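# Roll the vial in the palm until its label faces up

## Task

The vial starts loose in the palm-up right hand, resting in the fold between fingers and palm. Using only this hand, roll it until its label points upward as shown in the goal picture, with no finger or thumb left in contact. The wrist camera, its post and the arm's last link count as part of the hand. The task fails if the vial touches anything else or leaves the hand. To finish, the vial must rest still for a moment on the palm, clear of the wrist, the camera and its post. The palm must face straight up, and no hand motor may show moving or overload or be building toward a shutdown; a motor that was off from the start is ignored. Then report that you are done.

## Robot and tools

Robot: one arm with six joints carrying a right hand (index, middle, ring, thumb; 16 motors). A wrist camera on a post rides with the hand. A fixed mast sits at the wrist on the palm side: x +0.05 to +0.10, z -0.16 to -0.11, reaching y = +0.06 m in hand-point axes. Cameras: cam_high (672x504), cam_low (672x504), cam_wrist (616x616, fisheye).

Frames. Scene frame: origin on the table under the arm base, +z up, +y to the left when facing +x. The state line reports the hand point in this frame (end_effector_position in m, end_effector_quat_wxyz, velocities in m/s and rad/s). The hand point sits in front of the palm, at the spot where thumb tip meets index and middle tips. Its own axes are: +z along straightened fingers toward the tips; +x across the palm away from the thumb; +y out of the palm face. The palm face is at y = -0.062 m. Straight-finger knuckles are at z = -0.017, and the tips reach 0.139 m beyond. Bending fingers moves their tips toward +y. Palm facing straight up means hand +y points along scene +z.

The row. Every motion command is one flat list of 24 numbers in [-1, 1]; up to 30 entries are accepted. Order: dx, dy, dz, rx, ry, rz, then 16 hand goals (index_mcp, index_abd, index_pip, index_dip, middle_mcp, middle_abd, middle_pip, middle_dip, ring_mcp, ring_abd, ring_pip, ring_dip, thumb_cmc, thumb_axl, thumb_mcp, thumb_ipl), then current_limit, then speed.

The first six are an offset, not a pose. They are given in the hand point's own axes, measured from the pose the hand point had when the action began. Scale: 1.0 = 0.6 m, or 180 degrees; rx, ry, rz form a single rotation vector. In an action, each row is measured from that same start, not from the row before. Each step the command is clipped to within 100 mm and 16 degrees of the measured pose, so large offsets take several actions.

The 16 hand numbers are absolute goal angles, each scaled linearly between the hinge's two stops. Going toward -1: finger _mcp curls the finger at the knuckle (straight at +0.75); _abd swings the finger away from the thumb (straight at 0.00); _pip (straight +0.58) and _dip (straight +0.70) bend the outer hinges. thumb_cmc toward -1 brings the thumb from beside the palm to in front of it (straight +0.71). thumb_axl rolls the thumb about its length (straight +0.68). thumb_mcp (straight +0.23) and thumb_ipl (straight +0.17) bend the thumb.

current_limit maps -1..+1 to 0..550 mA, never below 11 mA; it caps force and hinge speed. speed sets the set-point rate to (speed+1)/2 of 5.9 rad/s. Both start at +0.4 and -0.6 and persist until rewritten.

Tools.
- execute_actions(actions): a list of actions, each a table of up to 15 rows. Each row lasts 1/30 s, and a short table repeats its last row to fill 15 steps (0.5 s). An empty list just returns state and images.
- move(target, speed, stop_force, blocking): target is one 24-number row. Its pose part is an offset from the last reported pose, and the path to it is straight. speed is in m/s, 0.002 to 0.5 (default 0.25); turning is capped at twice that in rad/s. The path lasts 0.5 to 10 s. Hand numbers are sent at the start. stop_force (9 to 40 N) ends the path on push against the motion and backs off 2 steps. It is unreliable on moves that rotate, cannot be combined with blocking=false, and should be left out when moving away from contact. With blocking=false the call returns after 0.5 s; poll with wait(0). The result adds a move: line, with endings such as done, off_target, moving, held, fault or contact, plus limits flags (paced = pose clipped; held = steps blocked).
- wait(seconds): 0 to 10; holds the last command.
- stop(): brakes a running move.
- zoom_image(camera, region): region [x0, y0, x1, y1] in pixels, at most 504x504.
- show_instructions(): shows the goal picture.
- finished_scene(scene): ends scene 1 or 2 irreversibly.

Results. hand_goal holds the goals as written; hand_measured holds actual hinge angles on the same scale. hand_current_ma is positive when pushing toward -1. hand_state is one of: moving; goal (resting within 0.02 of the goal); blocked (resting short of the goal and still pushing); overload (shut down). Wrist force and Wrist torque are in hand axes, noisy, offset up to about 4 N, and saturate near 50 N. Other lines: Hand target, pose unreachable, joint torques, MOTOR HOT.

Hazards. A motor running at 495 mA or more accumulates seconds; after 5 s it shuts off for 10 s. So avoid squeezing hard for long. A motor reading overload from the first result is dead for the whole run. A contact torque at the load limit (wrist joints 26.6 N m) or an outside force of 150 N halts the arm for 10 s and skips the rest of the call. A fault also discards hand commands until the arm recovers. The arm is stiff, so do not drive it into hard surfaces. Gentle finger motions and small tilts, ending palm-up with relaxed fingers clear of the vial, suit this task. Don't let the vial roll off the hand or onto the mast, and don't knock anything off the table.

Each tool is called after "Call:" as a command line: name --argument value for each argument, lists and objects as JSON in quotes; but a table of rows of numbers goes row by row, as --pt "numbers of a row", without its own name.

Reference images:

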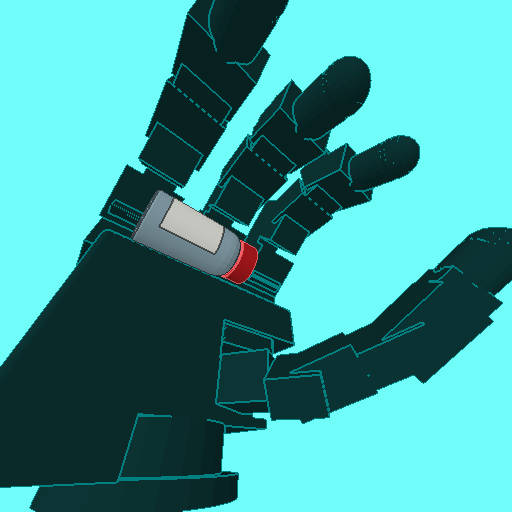

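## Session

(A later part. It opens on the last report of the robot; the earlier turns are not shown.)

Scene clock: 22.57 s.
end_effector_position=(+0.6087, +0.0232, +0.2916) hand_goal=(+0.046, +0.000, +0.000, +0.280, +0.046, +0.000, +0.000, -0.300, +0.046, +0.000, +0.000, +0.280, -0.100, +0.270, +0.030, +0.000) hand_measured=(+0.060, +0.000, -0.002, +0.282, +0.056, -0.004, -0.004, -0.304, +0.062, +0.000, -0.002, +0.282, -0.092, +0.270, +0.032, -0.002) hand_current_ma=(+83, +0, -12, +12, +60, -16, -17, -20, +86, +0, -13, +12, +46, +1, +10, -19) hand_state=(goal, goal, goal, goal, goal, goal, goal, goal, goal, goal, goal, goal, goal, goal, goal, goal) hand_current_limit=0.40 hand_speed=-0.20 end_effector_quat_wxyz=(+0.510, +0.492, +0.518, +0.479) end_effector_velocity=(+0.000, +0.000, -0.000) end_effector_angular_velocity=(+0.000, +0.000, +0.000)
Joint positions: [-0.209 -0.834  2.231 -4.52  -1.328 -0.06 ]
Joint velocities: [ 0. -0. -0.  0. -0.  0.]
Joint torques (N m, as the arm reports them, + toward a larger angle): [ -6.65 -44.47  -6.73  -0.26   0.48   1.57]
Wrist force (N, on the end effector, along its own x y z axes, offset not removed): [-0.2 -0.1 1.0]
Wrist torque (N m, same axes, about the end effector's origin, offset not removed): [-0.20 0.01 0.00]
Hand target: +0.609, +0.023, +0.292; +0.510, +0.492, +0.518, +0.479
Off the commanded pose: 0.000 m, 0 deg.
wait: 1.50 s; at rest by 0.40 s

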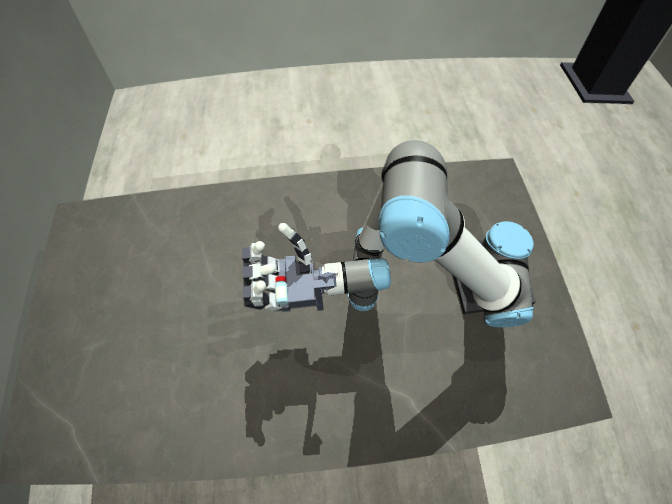

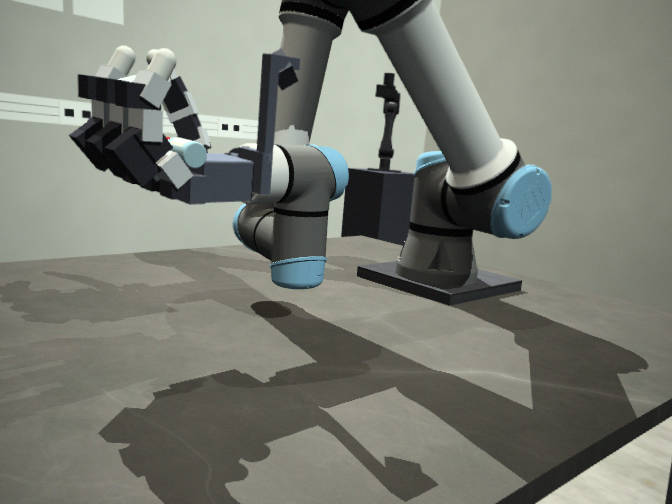

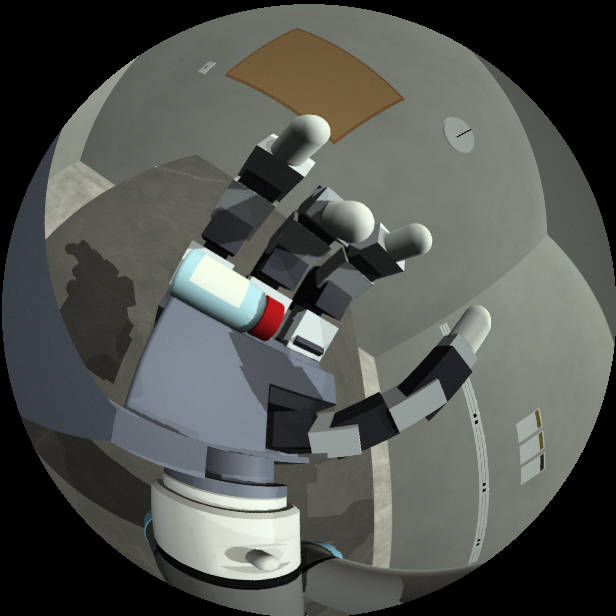

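Call:
move --target '[0,0,0,0,0,0.018,0.15,0,0,0.28,0.15,0,0,-0.3,0.15,0,0,0.28,-0.1,0.27,0.03,0,0.4,-0.85]' --speed 0.05

Call:
zoom_image --camera "cam_low" --region '[130,110,250,200]'

Scene clock: 23.60 s.
end_effector_position=(+0.6087, +0.0232, +0.2916) hand_goal=(+0.150, +0.000, +0.000, +0.280, +0.150, +0.000, +0.000, -0.300, +0.150, +0.000, +0.000, +0.280, -0.100, +0.270, +0.030, +0.000) hand_measured=(+0.154, +0.000, -0.002, +0.282, +0.154, -0.004, -0.002, -0.304, +0.156, +0.000, -0.002, +0.282, -0.092, +0.270, +0.032, -0.002) hand_current_ma=(+28, +0, -11, +12, +26, -14, -13, -20, +29, +0, -12, +12, +46, +1, +10, -19) hand_state=(goal, goal, goal, goal, goal, goal, goal, goal, goal, goal, goal, goal, goal, goal, goal, goal) hand_current_limit=0.40 hand_speed=-0.85 end_effector_quat_wxyz=(+0.497, +0.506, +0.504, +0.493) end_effector_velocity=(-0.000, +0.001, +0.000) end_effector_angular_velocity=(+0.007, -0.000, +0.001)
Joint positions: [-0.196 -0.837  2.23  -4.516 -1.341 -0.003]
Joint velocities: [ 0.003 -0.001 -0.     0.    -0.002  0.007]
Joint torques (N m, as the arm reports them, + toward a larger angle): [  7.29 -46.58 -16.07  -0.11  -1.64   2.38]
Wrist force (N, on the end effector, along its own x y z axes, offset not removed): [-0.3 -1.4 -0.9]
Wrist torque (N m, same axes, about the end effector's origin, offset not removed): [-0.15 0.03 -0.15]
Hand target: +0.609, +0.023, +0.292; +0.497, +0.506, +0.504, +0.494
Off the commanded pose: 0.000 m, 0 deg.
move: done

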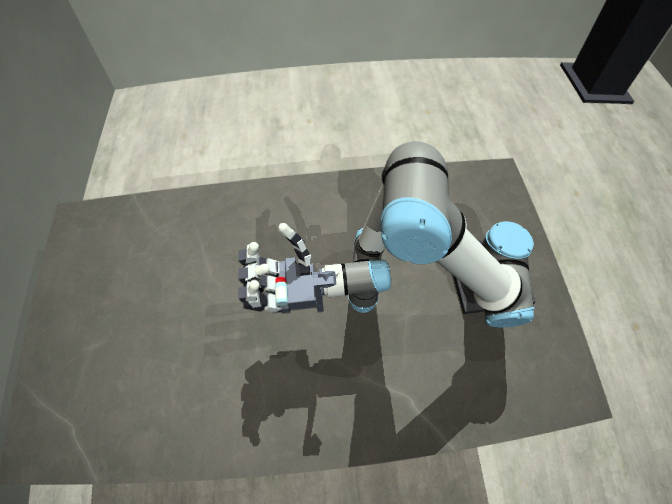

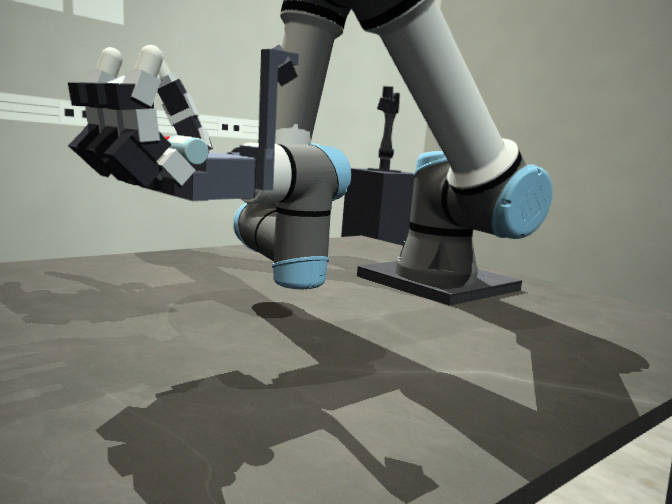

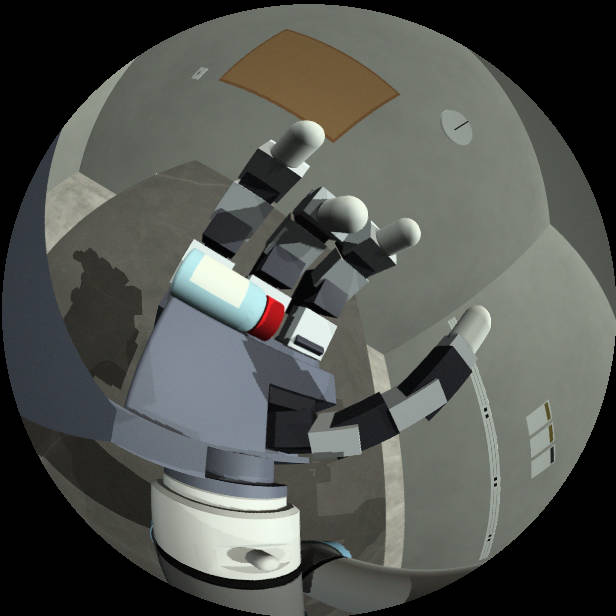

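Region (130, 110, 250, 200) of cam_low's 672x504 image, scaled by 4.200, with more detail than that image has; it fills the top 378 rows of this view, and the rest is white.

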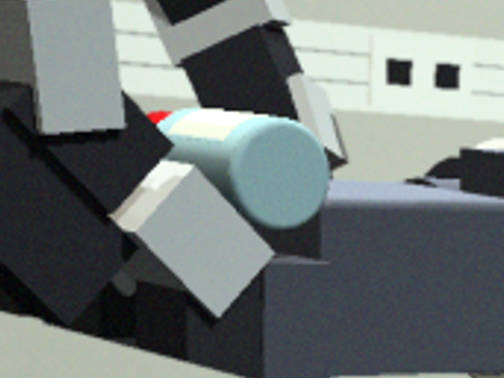

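Call:
wait --seconds 1.5

Call:
finished_scene --scene 1

Scene clock: 25.20 s.
end_effector_position=(+0.6087, +0.0232, +0.2916) hand_goal=(+0.150, +0.000, +0.000, +0.280, +0.150, +0.000, +0.000, -0.300, +0.150, +0.000, +0.000, +0.280, -0.100, +0.270, +0.030, +0.000) hand_measured=(+0.154, +0.000, -0.002, +0.282, +0.154, -0.004, -0.002, -0.304, +0.156, +0.000, -0.002, +0.282, -0.092, +0.270, +0.032, -0.002) hand_current_ma=(+28, +0, -11, +12, +26, -14, -13, -20, +29, +0, -12, +12, +46, +1, +10, -19) hand_state=(goal, goal, goal, goal, goal, goal, goal, goal, goal, goal, goal, goal, goal, goal, goal, goal) hand_current_limit=0.40 hand_speed=-0.85 end_effector_quat_wxyz=(+0.497, +0.506, +0.504, +0.494) end_effector_velocity=(+0.000, -0.000, -0.000) end_effector_angular_velocity=(-0.001, +0.000, -0.001)
Joint positions: [-0.196 -0.837  2.23  -4.516 -1.341 -0.003]
Joint velocities: [-0.001  0.    -0.     0.    -0.    -0.001]
Joint torques (N m, as the arm reports them, + toward a larger angle): [  8.16 -46.11 -15.87  -0.15  -1.78   2.33]
Wrist force (N, on the end effector, along its own x y z axes, offset not removed): [-1.4 -0.9 -0.3]
Wrist torque (N m, same axes, about the end effector's origin, offset not removed): [-0.18 0.24 -0.27]
Hand target: +0.609, +0.023, +0.292; +0.497, +0.506, +0.504, +0.494
Off the commanded pose: 0.000 m, 0 deg.
wait: 1.50 s; at rest by 0.07 s

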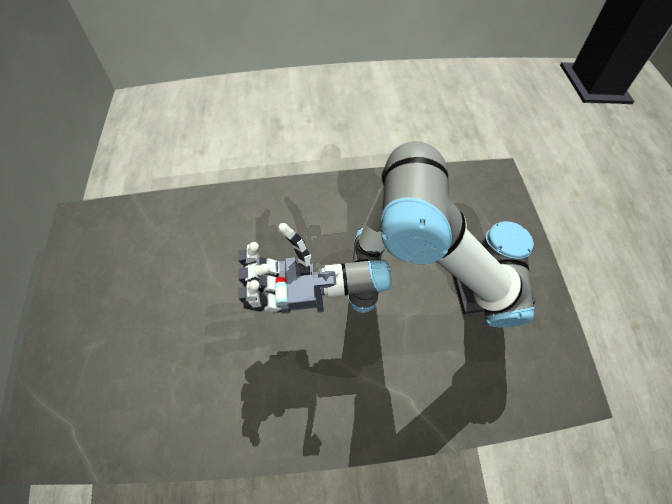

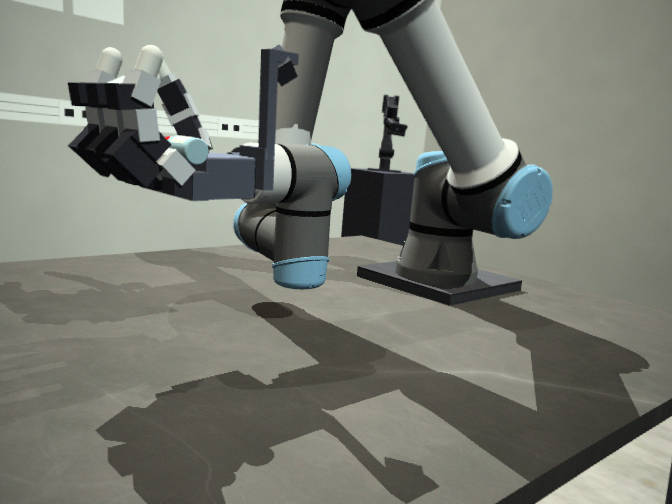

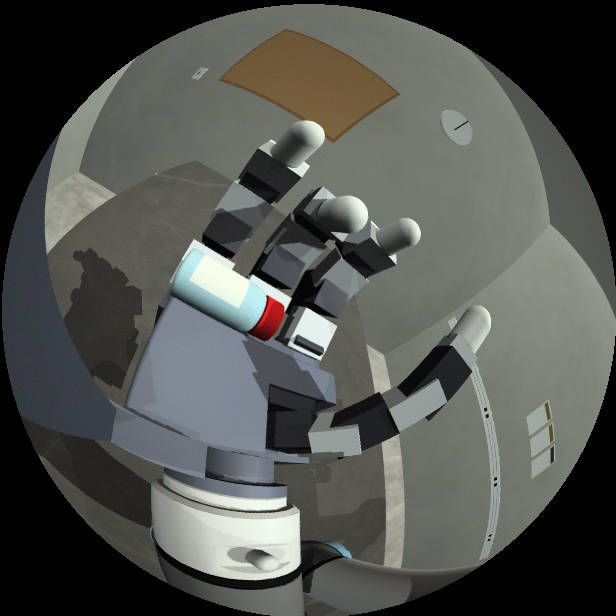

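The scene is finished: the task was done.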